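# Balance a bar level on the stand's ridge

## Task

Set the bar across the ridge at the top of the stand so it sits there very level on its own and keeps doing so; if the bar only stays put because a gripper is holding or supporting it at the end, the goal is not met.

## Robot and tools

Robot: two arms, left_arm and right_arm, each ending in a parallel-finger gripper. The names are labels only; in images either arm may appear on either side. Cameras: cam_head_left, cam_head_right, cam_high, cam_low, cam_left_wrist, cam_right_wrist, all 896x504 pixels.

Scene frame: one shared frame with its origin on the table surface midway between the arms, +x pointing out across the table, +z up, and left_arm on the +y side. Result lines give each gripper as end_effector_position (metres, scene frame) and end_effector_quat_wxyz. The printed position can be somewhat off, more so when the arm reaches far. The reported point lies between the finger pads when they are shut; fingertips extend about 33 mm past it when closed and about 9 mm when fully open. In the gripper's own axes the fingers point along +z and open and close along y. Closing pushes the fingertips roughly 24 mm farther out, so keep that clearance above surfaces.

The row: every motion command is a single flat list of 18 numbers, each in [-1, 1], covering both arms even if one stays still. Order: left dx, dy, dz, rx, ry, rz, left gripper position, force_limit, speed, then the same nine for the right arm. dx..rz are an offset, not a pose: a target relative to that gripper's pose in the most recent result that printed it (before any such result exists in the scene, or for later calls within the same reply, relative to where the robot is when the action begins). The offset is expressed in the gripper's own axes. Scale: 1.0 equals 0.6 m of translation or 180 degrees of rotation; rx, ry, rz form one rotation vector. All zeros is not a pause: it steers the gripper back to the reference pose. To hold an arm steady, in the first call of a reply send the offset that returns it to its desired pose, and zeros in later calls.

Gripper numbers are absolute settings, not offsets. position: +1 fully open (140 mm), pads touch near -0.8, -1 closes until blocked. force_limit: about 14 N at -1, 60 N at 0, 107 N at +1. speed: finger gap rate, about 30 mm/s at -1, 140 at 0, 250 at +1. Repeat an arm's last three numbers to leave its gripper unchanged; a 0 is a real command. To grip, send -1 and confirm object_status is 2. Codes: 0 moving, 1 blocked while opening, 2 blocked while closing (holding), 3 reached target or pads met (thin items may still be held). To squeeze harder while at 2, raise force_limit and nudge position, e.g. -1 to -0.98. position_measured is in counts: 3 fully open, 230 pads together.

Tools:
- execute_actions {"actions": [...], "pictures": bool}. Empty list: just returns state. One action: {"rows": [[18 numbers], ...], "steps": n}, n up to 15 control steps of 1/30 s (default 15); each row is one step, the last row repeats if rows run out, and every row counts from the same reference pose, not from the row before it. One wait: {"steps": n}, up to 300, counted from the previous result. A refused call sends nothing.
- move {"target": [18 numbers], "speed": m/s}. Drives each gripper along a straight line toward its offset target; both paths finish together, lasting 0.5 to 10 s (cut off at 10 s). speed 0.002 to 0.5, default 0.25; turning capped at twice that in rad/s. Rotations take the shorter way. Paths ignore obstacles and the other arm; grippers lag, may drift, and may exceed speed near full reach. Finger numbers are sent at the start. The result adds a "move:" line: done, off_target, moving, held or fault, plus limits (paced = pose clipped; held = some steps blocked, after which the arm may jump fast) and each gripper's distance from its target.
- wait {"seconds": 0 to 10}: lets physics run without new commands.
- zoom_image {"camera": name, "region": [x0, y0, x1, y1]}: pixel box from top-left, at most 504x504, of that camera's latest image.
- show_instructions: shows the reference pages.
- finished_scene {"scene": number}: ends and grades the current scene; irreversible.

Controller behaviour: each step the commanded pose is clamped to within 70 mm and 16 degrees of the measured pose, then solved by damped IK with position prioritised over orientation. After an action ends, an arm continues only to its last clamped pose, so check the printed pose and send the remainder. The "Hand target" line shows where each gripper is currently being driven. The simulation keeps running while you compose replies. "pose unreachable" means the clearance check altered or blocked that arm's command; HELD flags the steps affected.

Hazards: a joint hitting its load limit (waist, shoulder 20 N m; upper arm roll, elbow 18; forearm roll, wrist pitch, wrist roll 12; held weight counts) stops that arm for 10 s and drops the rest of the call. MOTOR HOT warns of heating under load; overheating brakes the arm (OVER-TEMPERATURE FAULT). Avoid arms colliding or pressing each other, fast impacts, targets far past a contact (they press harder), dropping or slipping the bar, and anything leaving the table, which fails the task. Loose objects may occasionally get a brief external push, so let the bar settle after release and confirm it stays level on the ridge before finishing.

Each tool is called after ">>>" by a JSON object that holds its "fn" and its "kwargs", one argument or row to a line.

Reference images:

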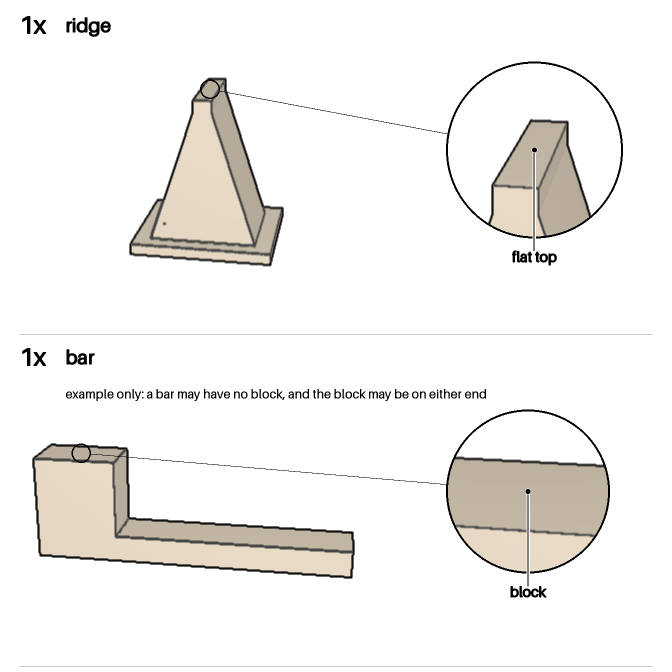

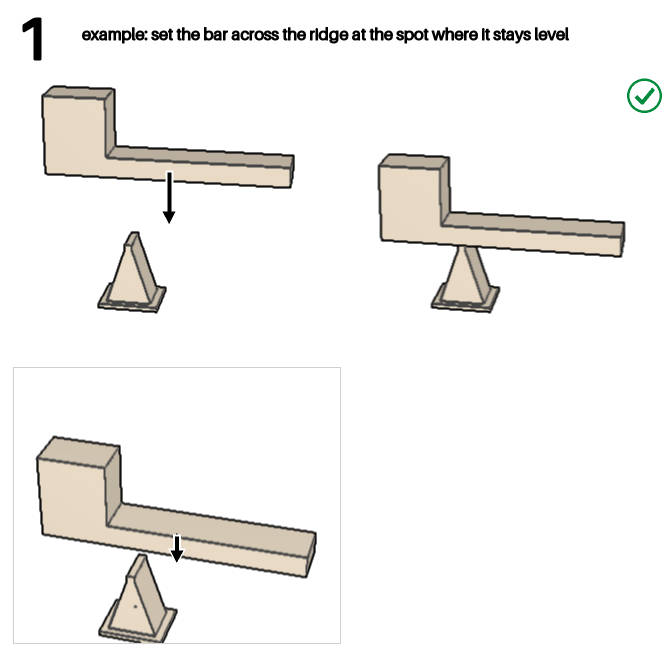

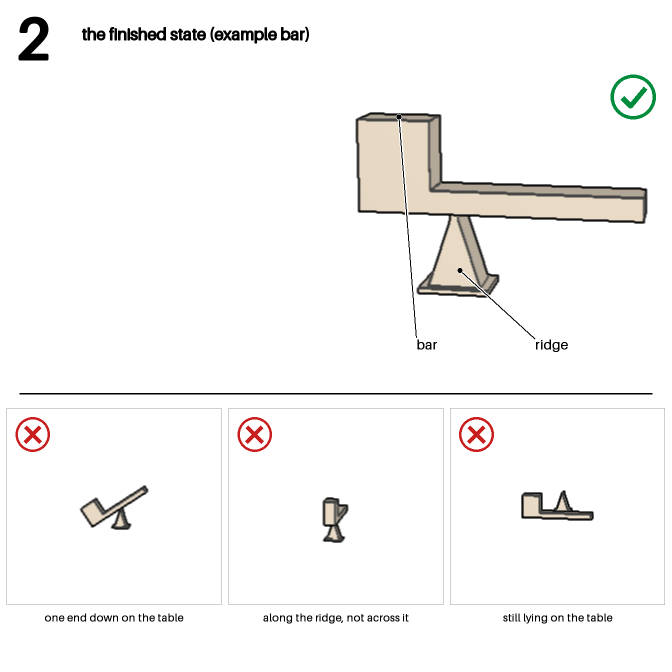

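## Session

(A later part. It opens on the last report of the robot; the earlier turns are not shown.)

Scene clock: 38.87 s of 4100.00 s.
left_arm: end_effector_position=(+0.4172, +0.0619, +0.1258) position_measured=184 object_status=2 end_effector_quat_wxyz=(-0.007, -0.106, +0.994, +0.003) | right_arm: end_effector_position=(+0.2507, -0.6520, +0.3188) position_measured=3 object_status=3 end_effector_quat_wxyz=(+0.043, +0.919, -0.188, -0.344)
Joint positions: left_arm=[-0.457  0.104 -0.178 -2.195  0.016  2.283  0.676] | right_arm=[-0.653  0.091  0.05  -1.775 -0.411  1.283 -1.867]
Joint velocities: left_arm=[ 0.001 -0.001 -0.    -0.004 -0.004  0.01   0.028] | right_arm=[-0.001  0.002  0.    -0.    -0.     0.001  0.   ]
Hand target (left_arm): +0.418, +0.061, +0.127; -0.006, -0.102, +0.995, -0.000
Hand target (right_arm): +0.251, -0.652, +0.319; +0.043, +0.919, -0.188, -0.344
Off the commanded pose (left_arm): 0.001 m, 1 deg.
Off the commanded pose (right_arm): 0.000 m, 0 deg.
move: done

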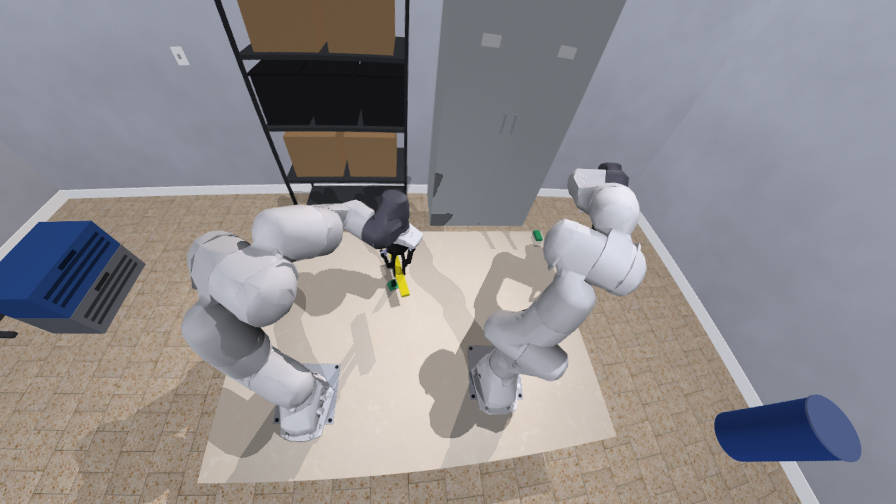

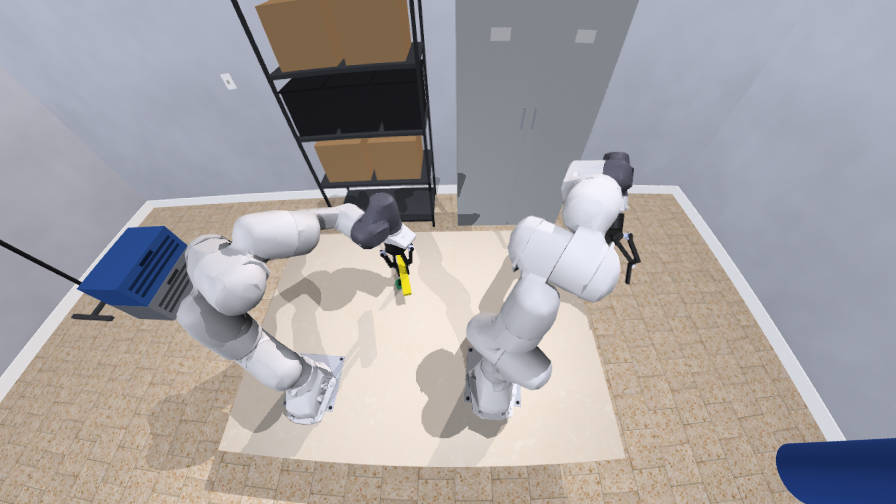

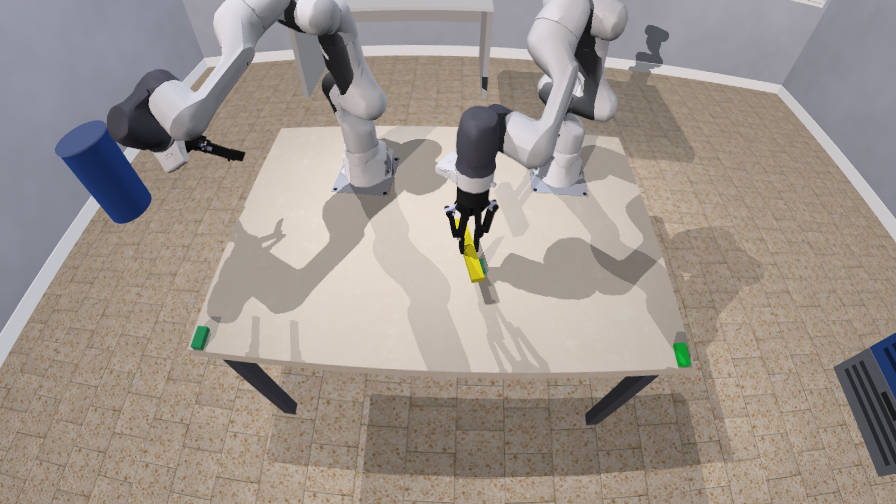

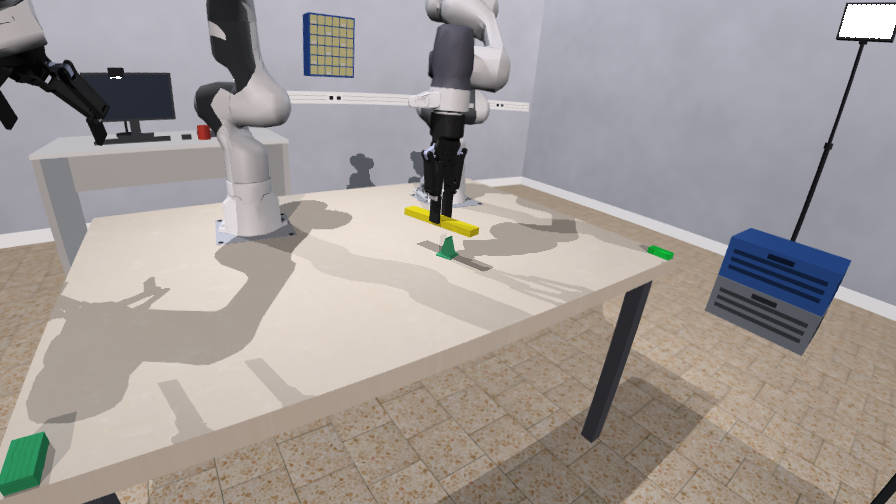

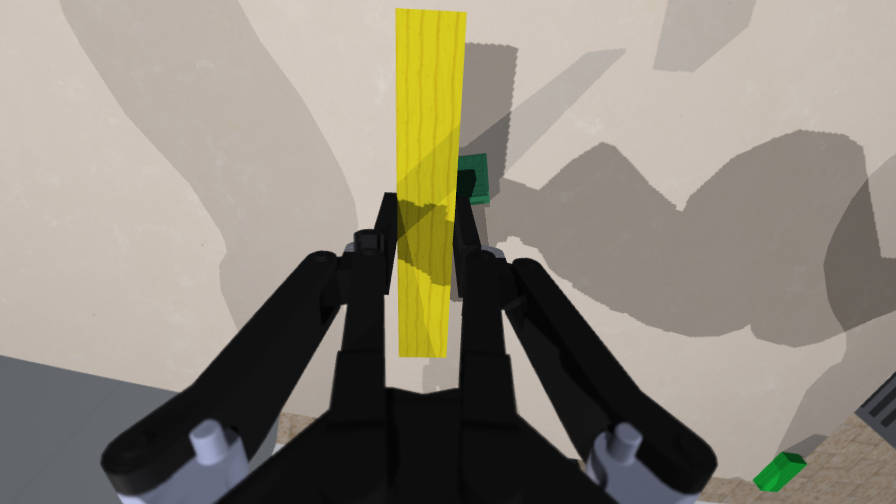

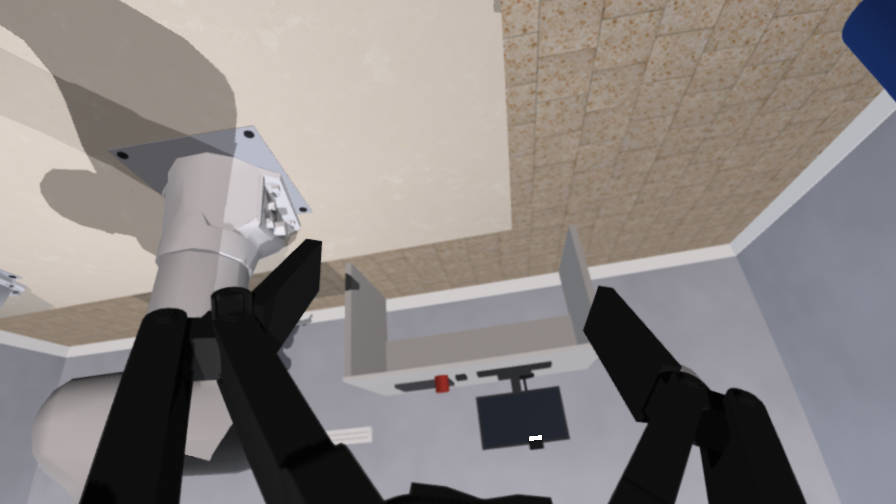

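>>> {"fn": "move", "kwargs": {
  "target": [-0.011,-0.02,0.045,0,0,-0.015,-1,-0.3,0,0,0,0,0,0,0,1,0,0],
  "speed": 0.08
}}

>>> {"fn": "zoom_image", "kwargs": {
  "camera": "cam_left_wrist",
  "region": [300, 0, 660, 380]
}}

>>> {"fn": "zoom_image", "kwargs": {
  "camera": "cam_low",
  "region": [380, 180, 520, 280]
}}

Scene clock: 43.73 s of 4100.00 s.
left_arm: end_effector_position=(+0.4239, +0.0525, +0.0973) position_measured=184 object_status=2 end_effector_quat_wxyz=(-0.010, -0.125, +0.992, +0.004) | right_arm: end_effector_position=(+0.2507, -0.6520, +0.3188) position_measured=3 object_status=3 end_effector_quat_wxyz=(+0.043, +0.919, -0.188, -0.344)
Joint positions: left_arm=[-0.468  0.184 -0.173 -2.17   0.031  2.331  0.624] | right_arm=[-0.653  0.091  0.05  -1.775 -0.411  1.283 -1.867]
Joint velocities: left_arm=[-0.003 -0.001  0.001  0.001  0.001  0.006 -0.028] | right_arm=[-0.     0.    -0.     0.    -0.001 -0.     0.001]
Hand target (left_arm): +0.426, +0.052, +0.098; -0.007, -0.130, +0.992, +0.003
Hand target (right_arm): +0.251, -0.652, +0.319; +0.043, +0.919, -0.188, -0.344
Off the commanded pose (left_arm): 0.002 m, 1 deg.
Off the commanded pose (right_arm): 0.000 m, 0 deg.
After step 90, 0.93 s passed at rest.
move: done

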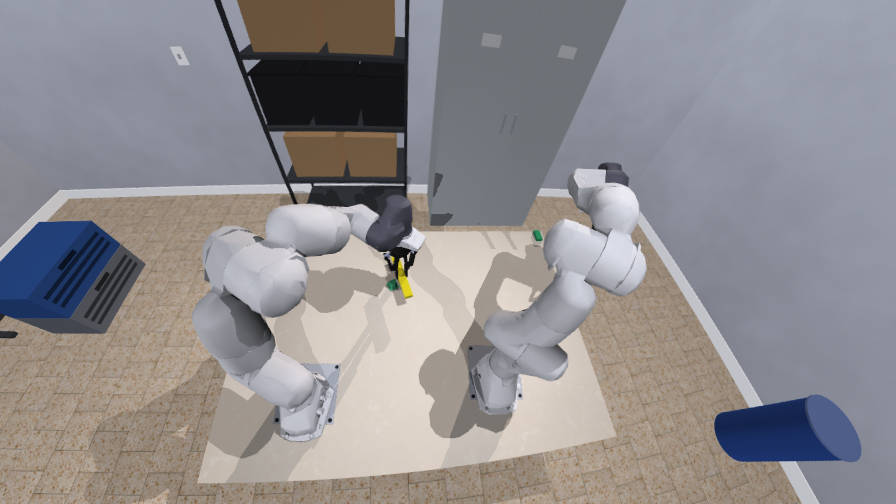

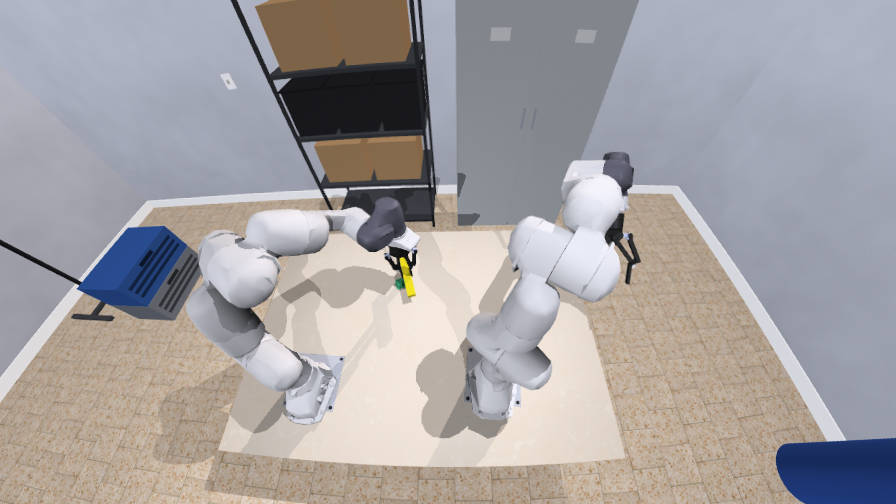

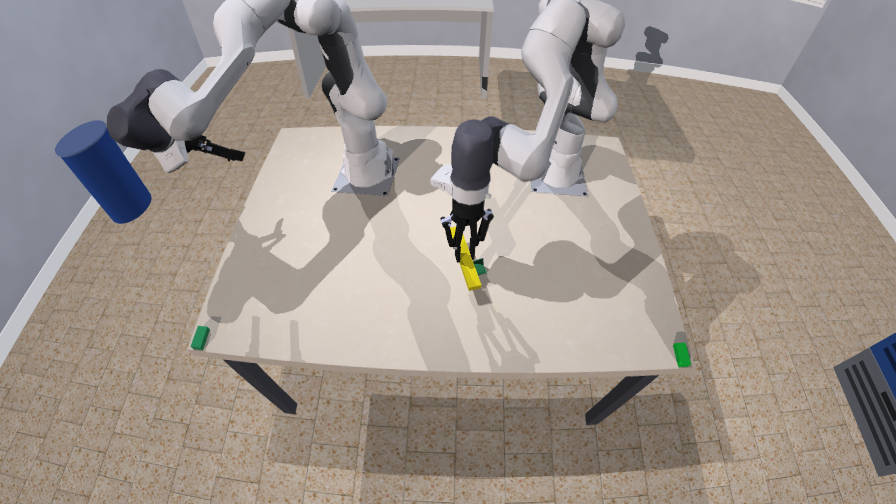

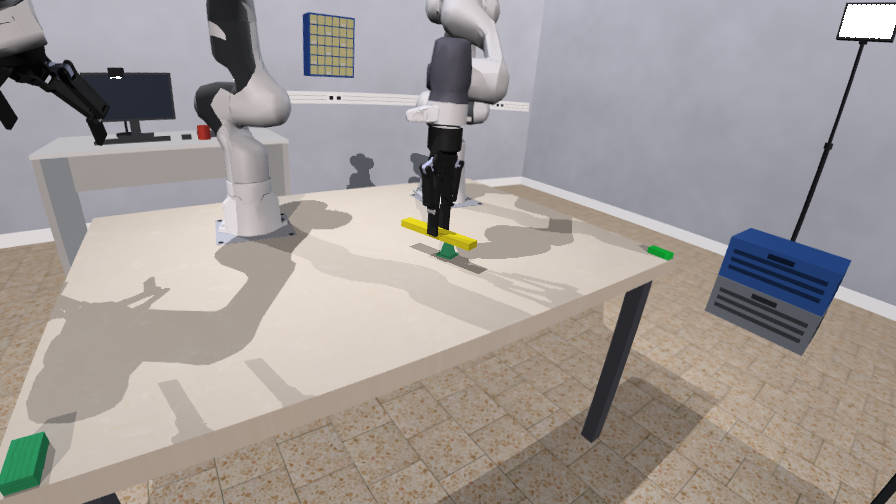

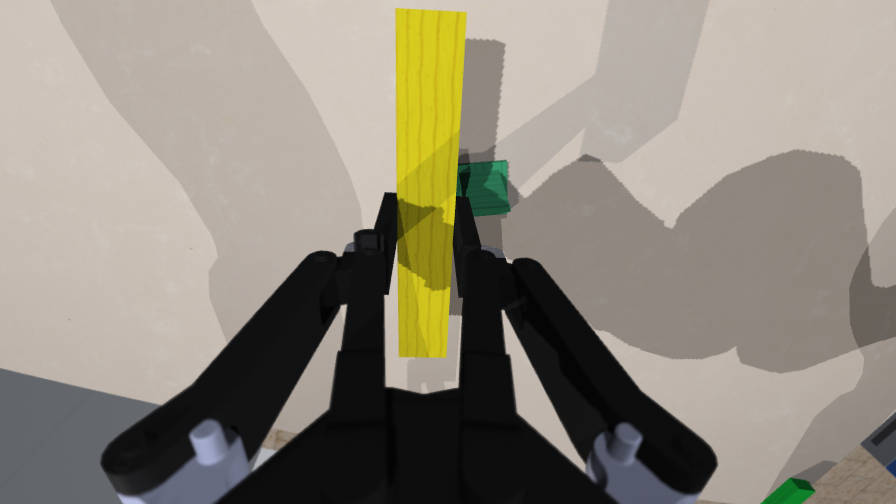

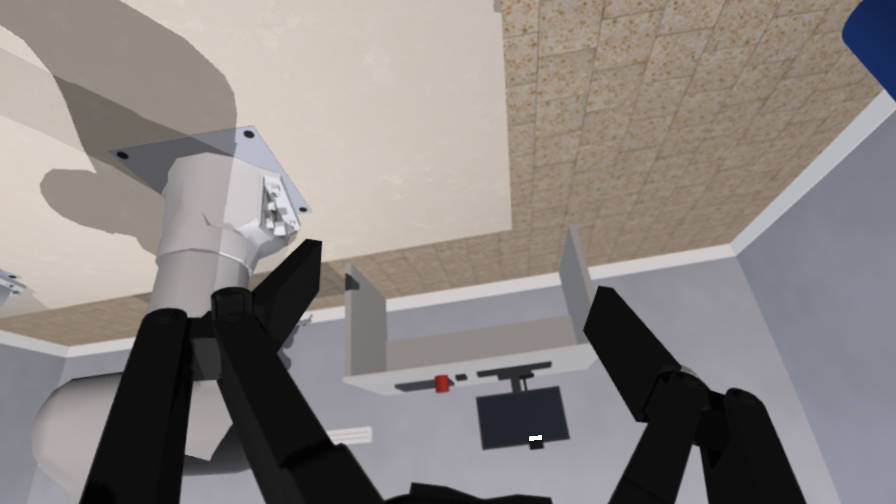

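Region (300, 0, 660, 380) of cam_left_wrist's 896x504 image, scaled by 1.326, with more detail than that image has; it fills the left 477 columns of this view, and the rest is white.

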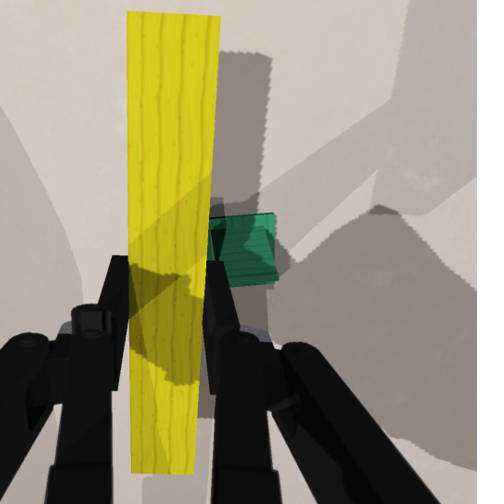

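Region (380, 180, 520, 280) of cam_low's 896x504 image, scaled by 3.600, with more detail than that image has; it fills the top 360 rows of this view, and the rest is white.

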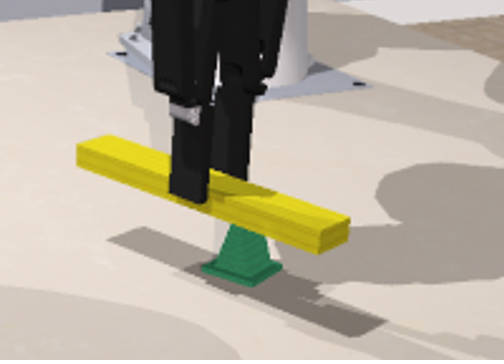

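>>> {"fn": "move", "kwargs": {
  "target": [-0.007,0.055,0,0,0,-0.015,-1,-0.3,0,0,0,0,0,0,0,1,0,0],
  "speed": 0.05
}}

>>> {"fn": "zoom_image", "kwargs": {
  "camera": "cam_low",
  "region": [380, 180, 520, 280]
}}

>>> {"fn": "zoom_image", "kwargs": {
  "camera": "cam_head_left",
  "region": [340, 230, 460, 310]
}}

Scene clock: 49.00 s of 4100.00 s.
left_arm: end_effector_position=(+0.4190, +0.0859, +0.0967) position_measured=184 object_status=2 end_effector_quat_wxyz=(-0.011, -0.149, +0.989, +0.007) | right_arm: end_effector_position=(+0.2507, -0.6520, +0.3188) position_measured=3 object_status=3 end_effector_quat_wxyz=(+0.043, +0.919, -0.188, -0.344)
Joint positions: left_arm=[-0.437  0.124 -0.159 -2.252  0.019  2.35   0.625] | right_arm=[-0.653  0.091  0.05  -1.775 -0.411  1.283 -1.867]
Joint velocities: left_arm=[ 0.002 -0.002  0.001 -0.003 -0.003  0.006  0.009] | right_arm=[ 0.002 -0.     0.001  0.     0.    -0.    -0.002]
Hand target (left_arm): +0.420, +0.085, +0.098; -0.010, -0.149, +0.989, +0.004
Hand target (right_arm): +0.251, -0.652, +0.319; +0.043, +0.919, -0.188, -0.344
Off the commanded pose (left_arm): 0.001 m, 0 deg.
Off the commanded pose (right_arm): 0.000 m, 0 deg.
After step 90, 1.30 s passed at rest.
move: done

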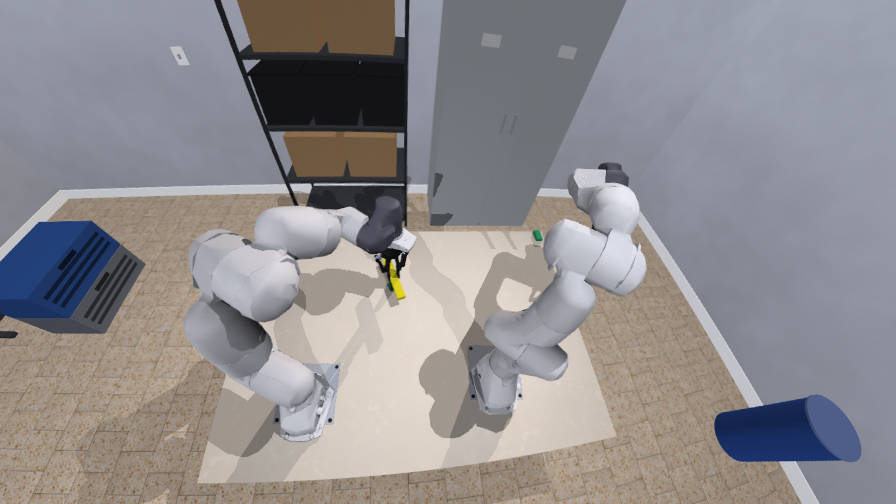

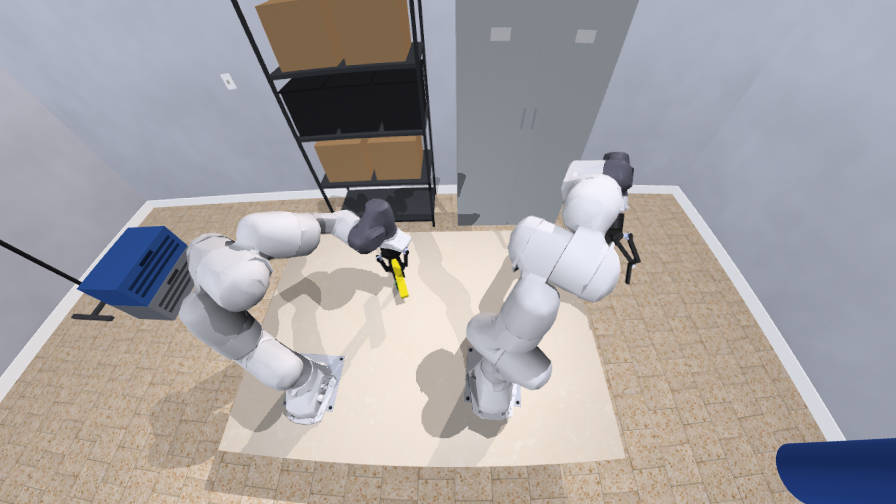

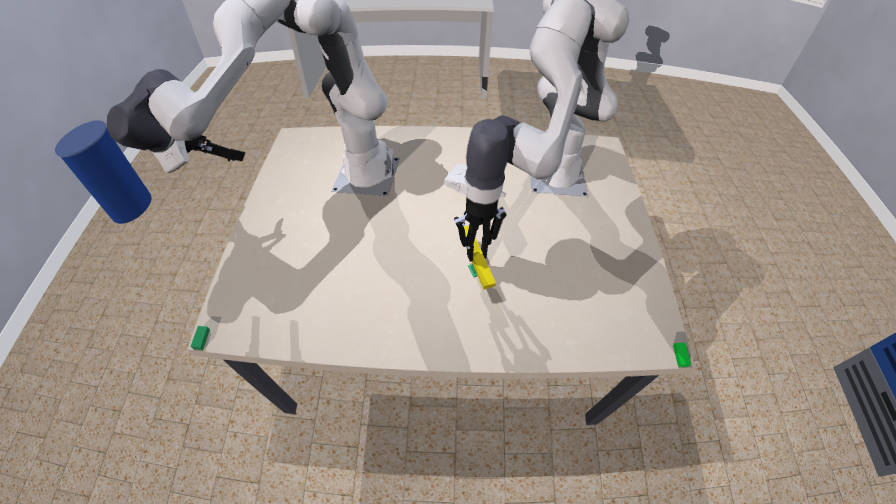

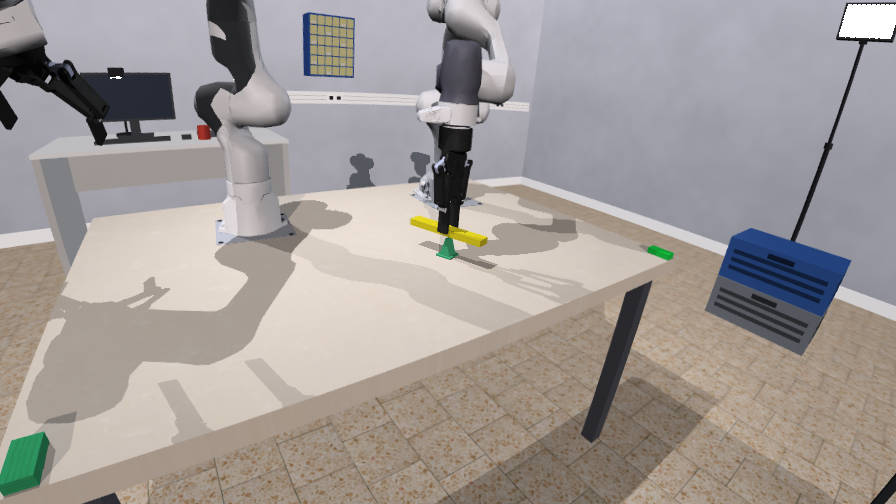

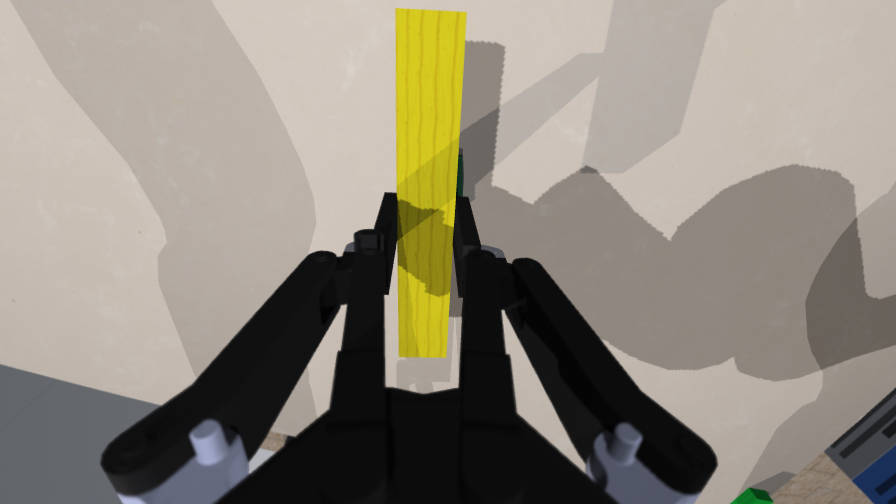

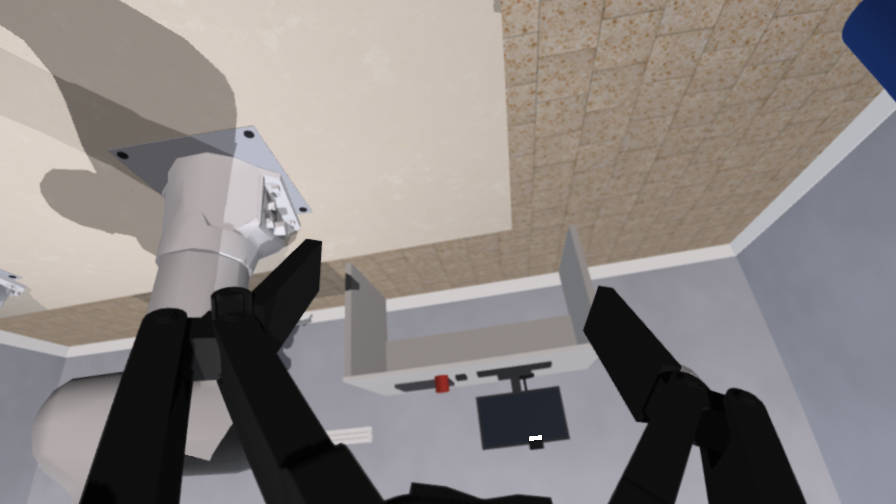

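Region (380, 180, 520, 280) of cam_low's 896x504 image, scaled by 3.600, with more detail than that image has; it fills the top 360 rows of this view, and the rest is white.

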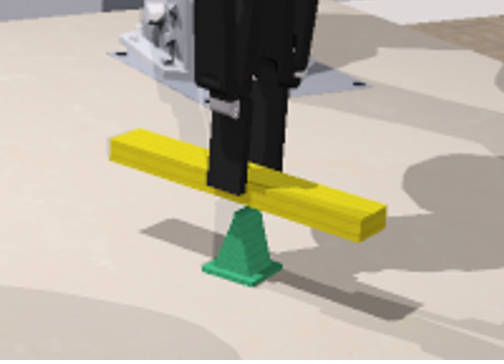

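Region (340, 230, 460, 310) of cam_head_left's 896x504 image, scaled by 4.200, with more detail than that image has.

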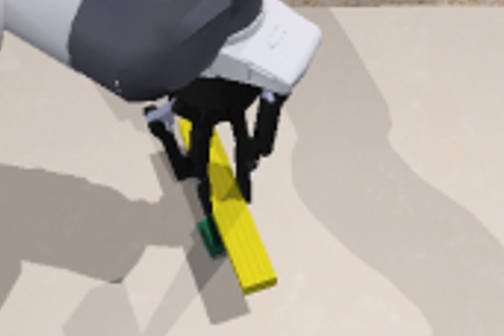

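>>> {"fn": "move", "kwargs": {
  "target": [0,0,0.014,0,0,0,-1,-0.3,0,0,0,0,0,0,0,1,0,0],
  "speed": 0.02
}}

>>> {"fn": "zoom_image", "kwargs": {
  "camera": "cam_low",
  "region": [380, 180, 520, 280]
}}

Scene clock: 52.57 s of 4100.00 s.
left_arm: end_effector_position=(+0.4177, +0.0861, +0.0883) position_measured=184 object_status=2 end_effector_quat_wxyz=(-0.013, -0.149, +0.989, +0.007) | right_arm: end_effector_position=(+0.2507, -0.6520, +0.3188) position_measured=3 object_status=3 end_effector_quat_wxyz=(+0.043, +0.919, -0.188, -0.344)
Joint positions: left_arm=[-0.437  0.139 -0.159 -2.257  0.019  2.366  0.627] | right_arm=[-0.653  0.091  0.05  -1.775 -0.411  1.283 -1.867]
Joint velocities: left_arm=[-0.001 -0.    -0.    -0.     0.001  0.012 -0.003] | right_arm=[-0.001 -0.     0.001  0.001  0.    -0.001 -0.   ]
Hand target (left_arm): +0.419, +0.086, +0.088; -0.011, -0.149, +0.989, +0.007
Hand target (right_arm): +0.251, -0.652, +0.319; +0.043, +0.919, -0.188, -0.344
Off the commanded pose (left_arm): 0.001 m, 0 deg.
Off the commanded pose (right_arm): 0.000 m, 0 deg.
move: done

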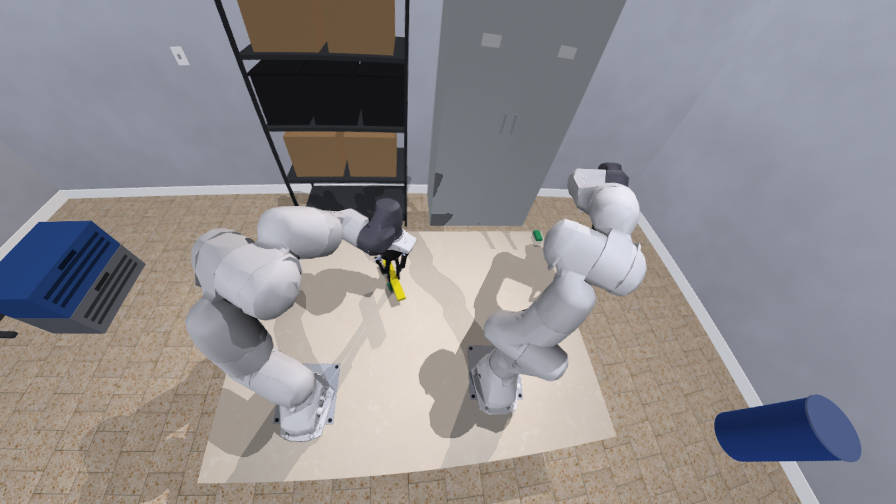

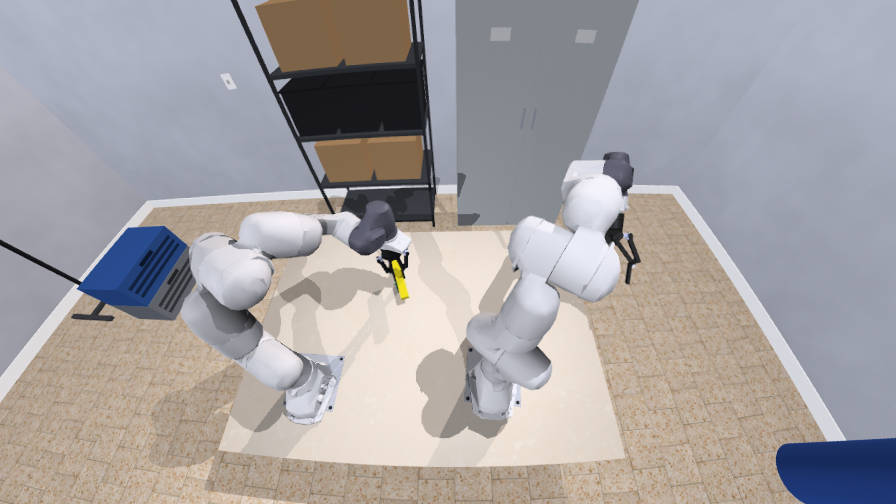

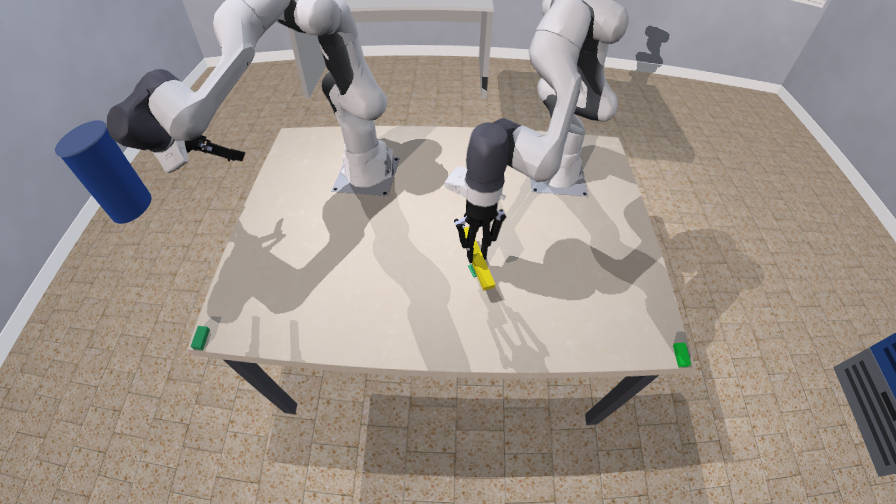

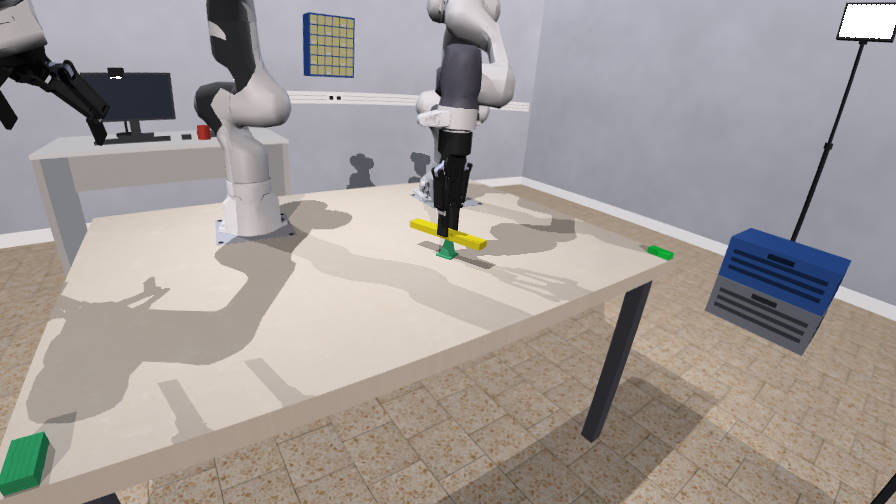

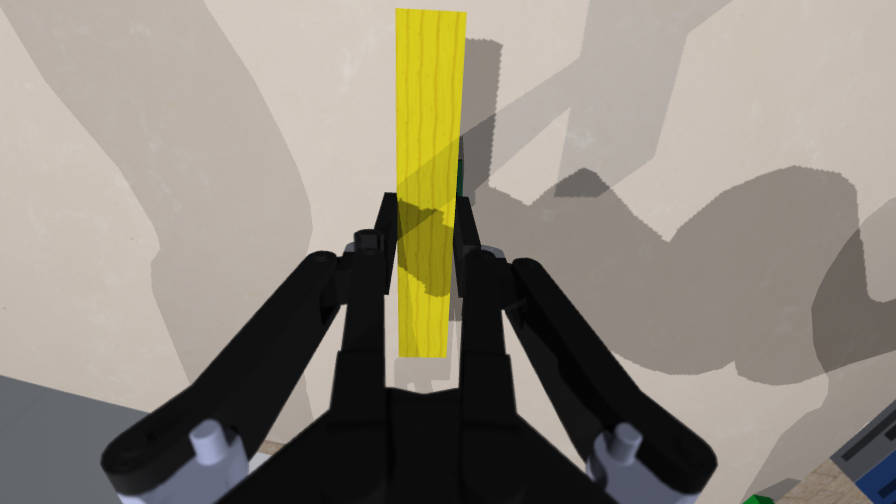

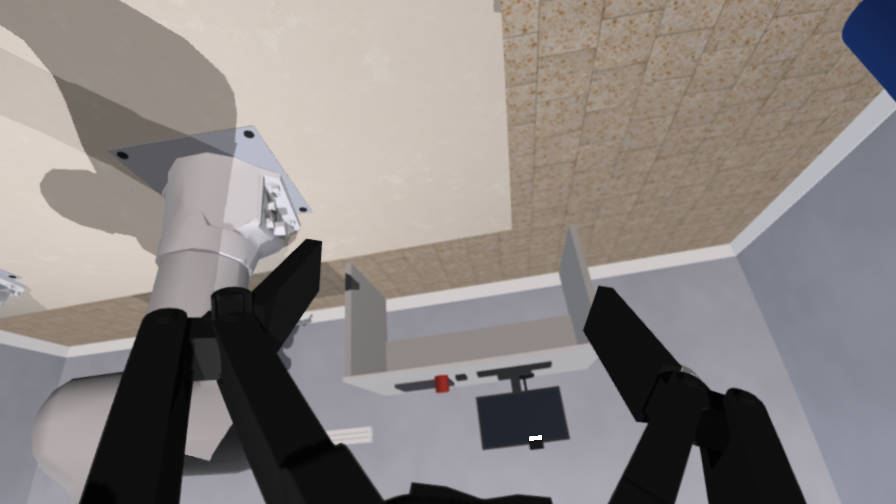

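Region (380, 180, 520, 280) of cam_low's 896x504 image, scaled by 3.600, with more detail than that image has; it fills the top 360 rows of this view, and the rest is white.

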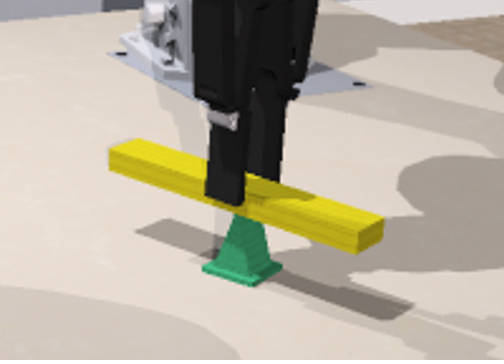

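>>> {"fn": "move", "kwargs": {
  "target": [-0.005,0,0.01,0,0,0,-1,-0.3,0,0,0,0,0,0,0,1,0,0],
  "speed": 0.01
}}

>>> {"fn": "zoom_image", "kwargs": {
  "camera": "cam_low",
  "region": [380, 180, 520, 280]
}}

Scene clock: 55.93 s of 4100.00 s.
left_arm: end_effector_position=(+0.4199, +0.0850, +0.0853) position_measured=184 object_status=2 end_effector_quat_wxyz=(-0.012, -0.150, +0.989, +0.005) | right_arm: end_effector_position=(+0.2507, -0.6520, +0.3188) position_measured=3 object_status=3 end_effector_quat_wxyz=(+0.043, +0.919, -0.188, -0.344)
Joint positions: left_arm=[-0.436  0.148 -0.158 -2.254  0.019  2.376  0.626] | right_arm=[-0.653  0.091  0.05  -1.775 -0.411  1.283 -1.867]
Joint velocities: left_arm=[ 0.     0.001  0.002  0.003  0.002  0.004 -0.001] | right_arm=[ 0.    -0.001 -0.001  0.    -0.001 -0.     0.001]
Hand target (left_arm): +0.420, +0.087, +0.082; -0.013, -0.149, +0.989, +0.007
Hand target (right_arm): +0.251, -0.652, +0.319; +0.043, +0.919, -0.188, -0.344
Off the commanded pose (left_arm): 0.004 m, 0 deg.
Off the commanded pose (right_arm): 0.000 m, 0 deg.
move: off_target (left_arm)

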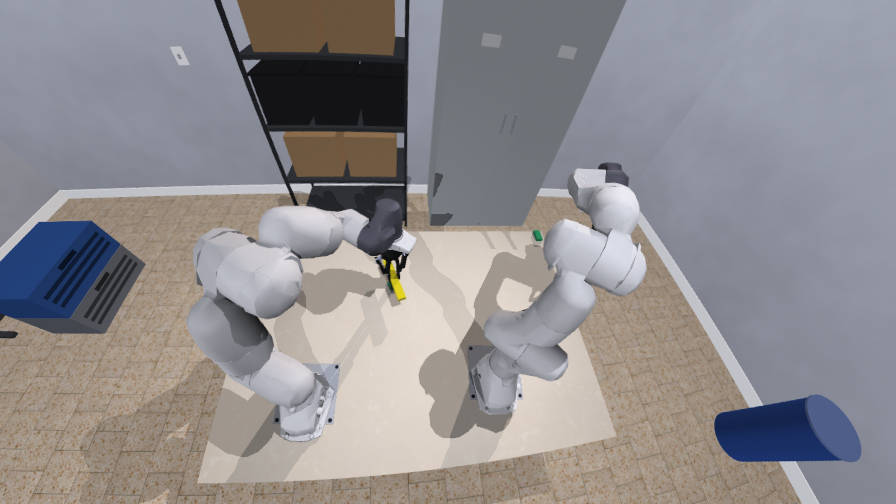

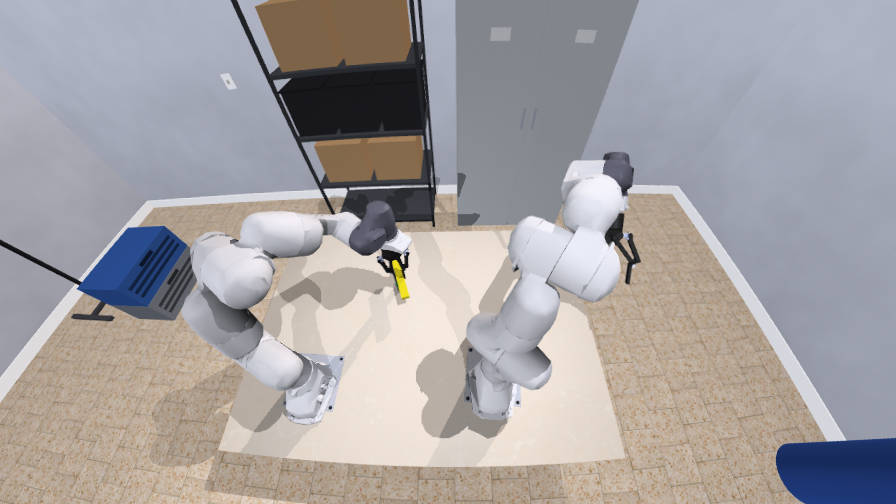

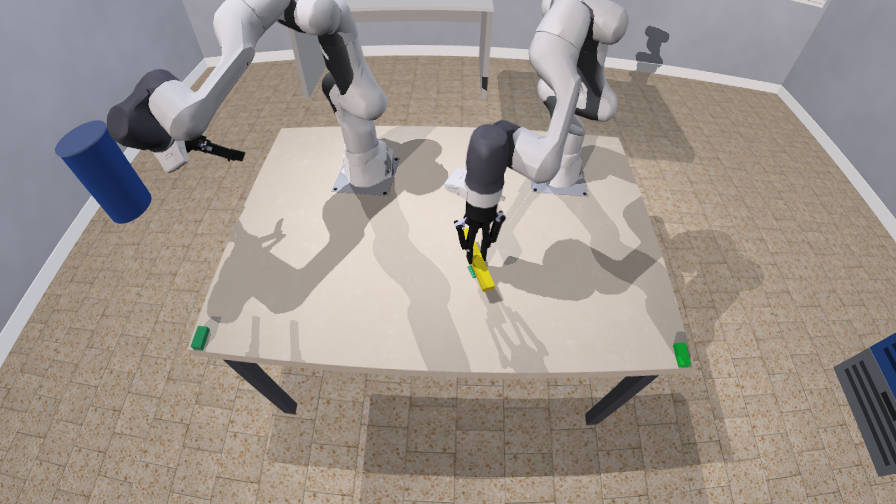

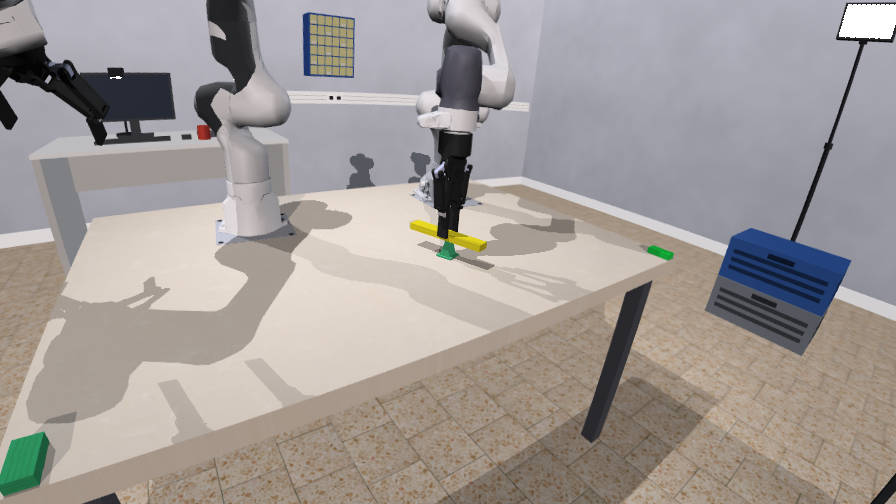

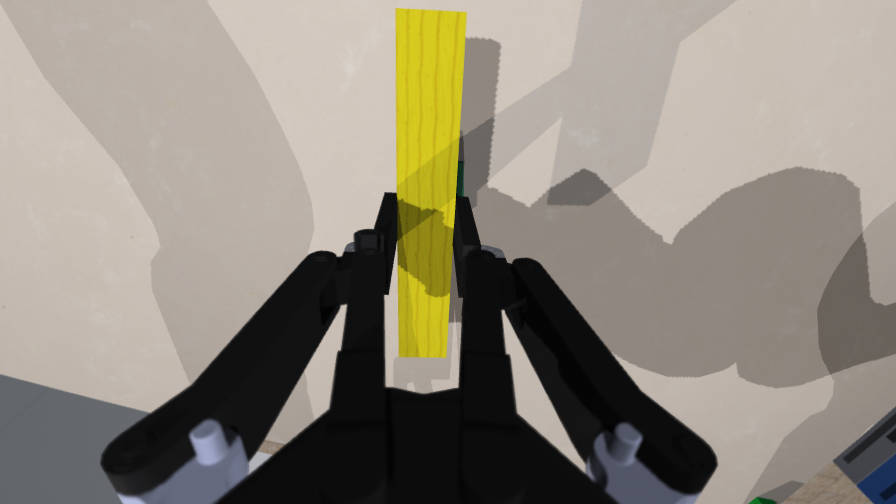

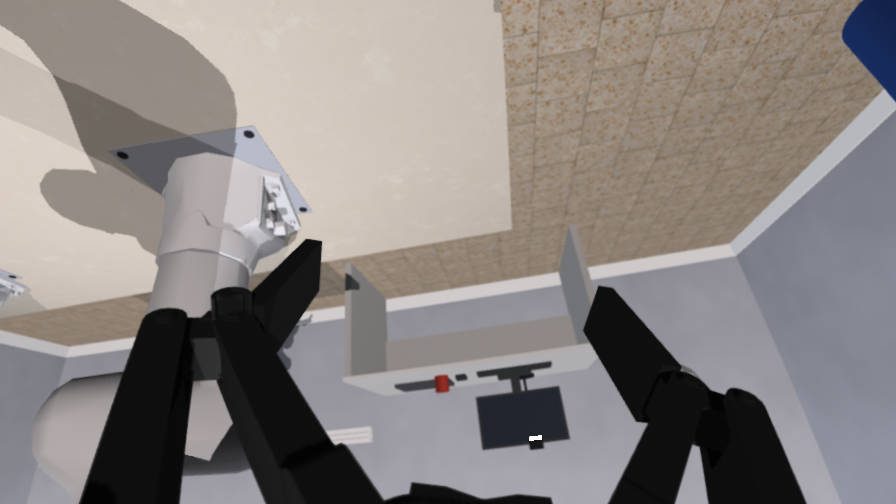

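Region (380, 180, 520, 280) of cam_low's 896x504 image, scaled by 3.600, with more detail than that image has; it fills the top 360 rows of this view, and the rest is white.

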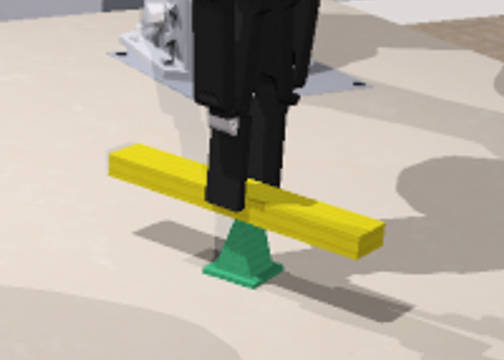

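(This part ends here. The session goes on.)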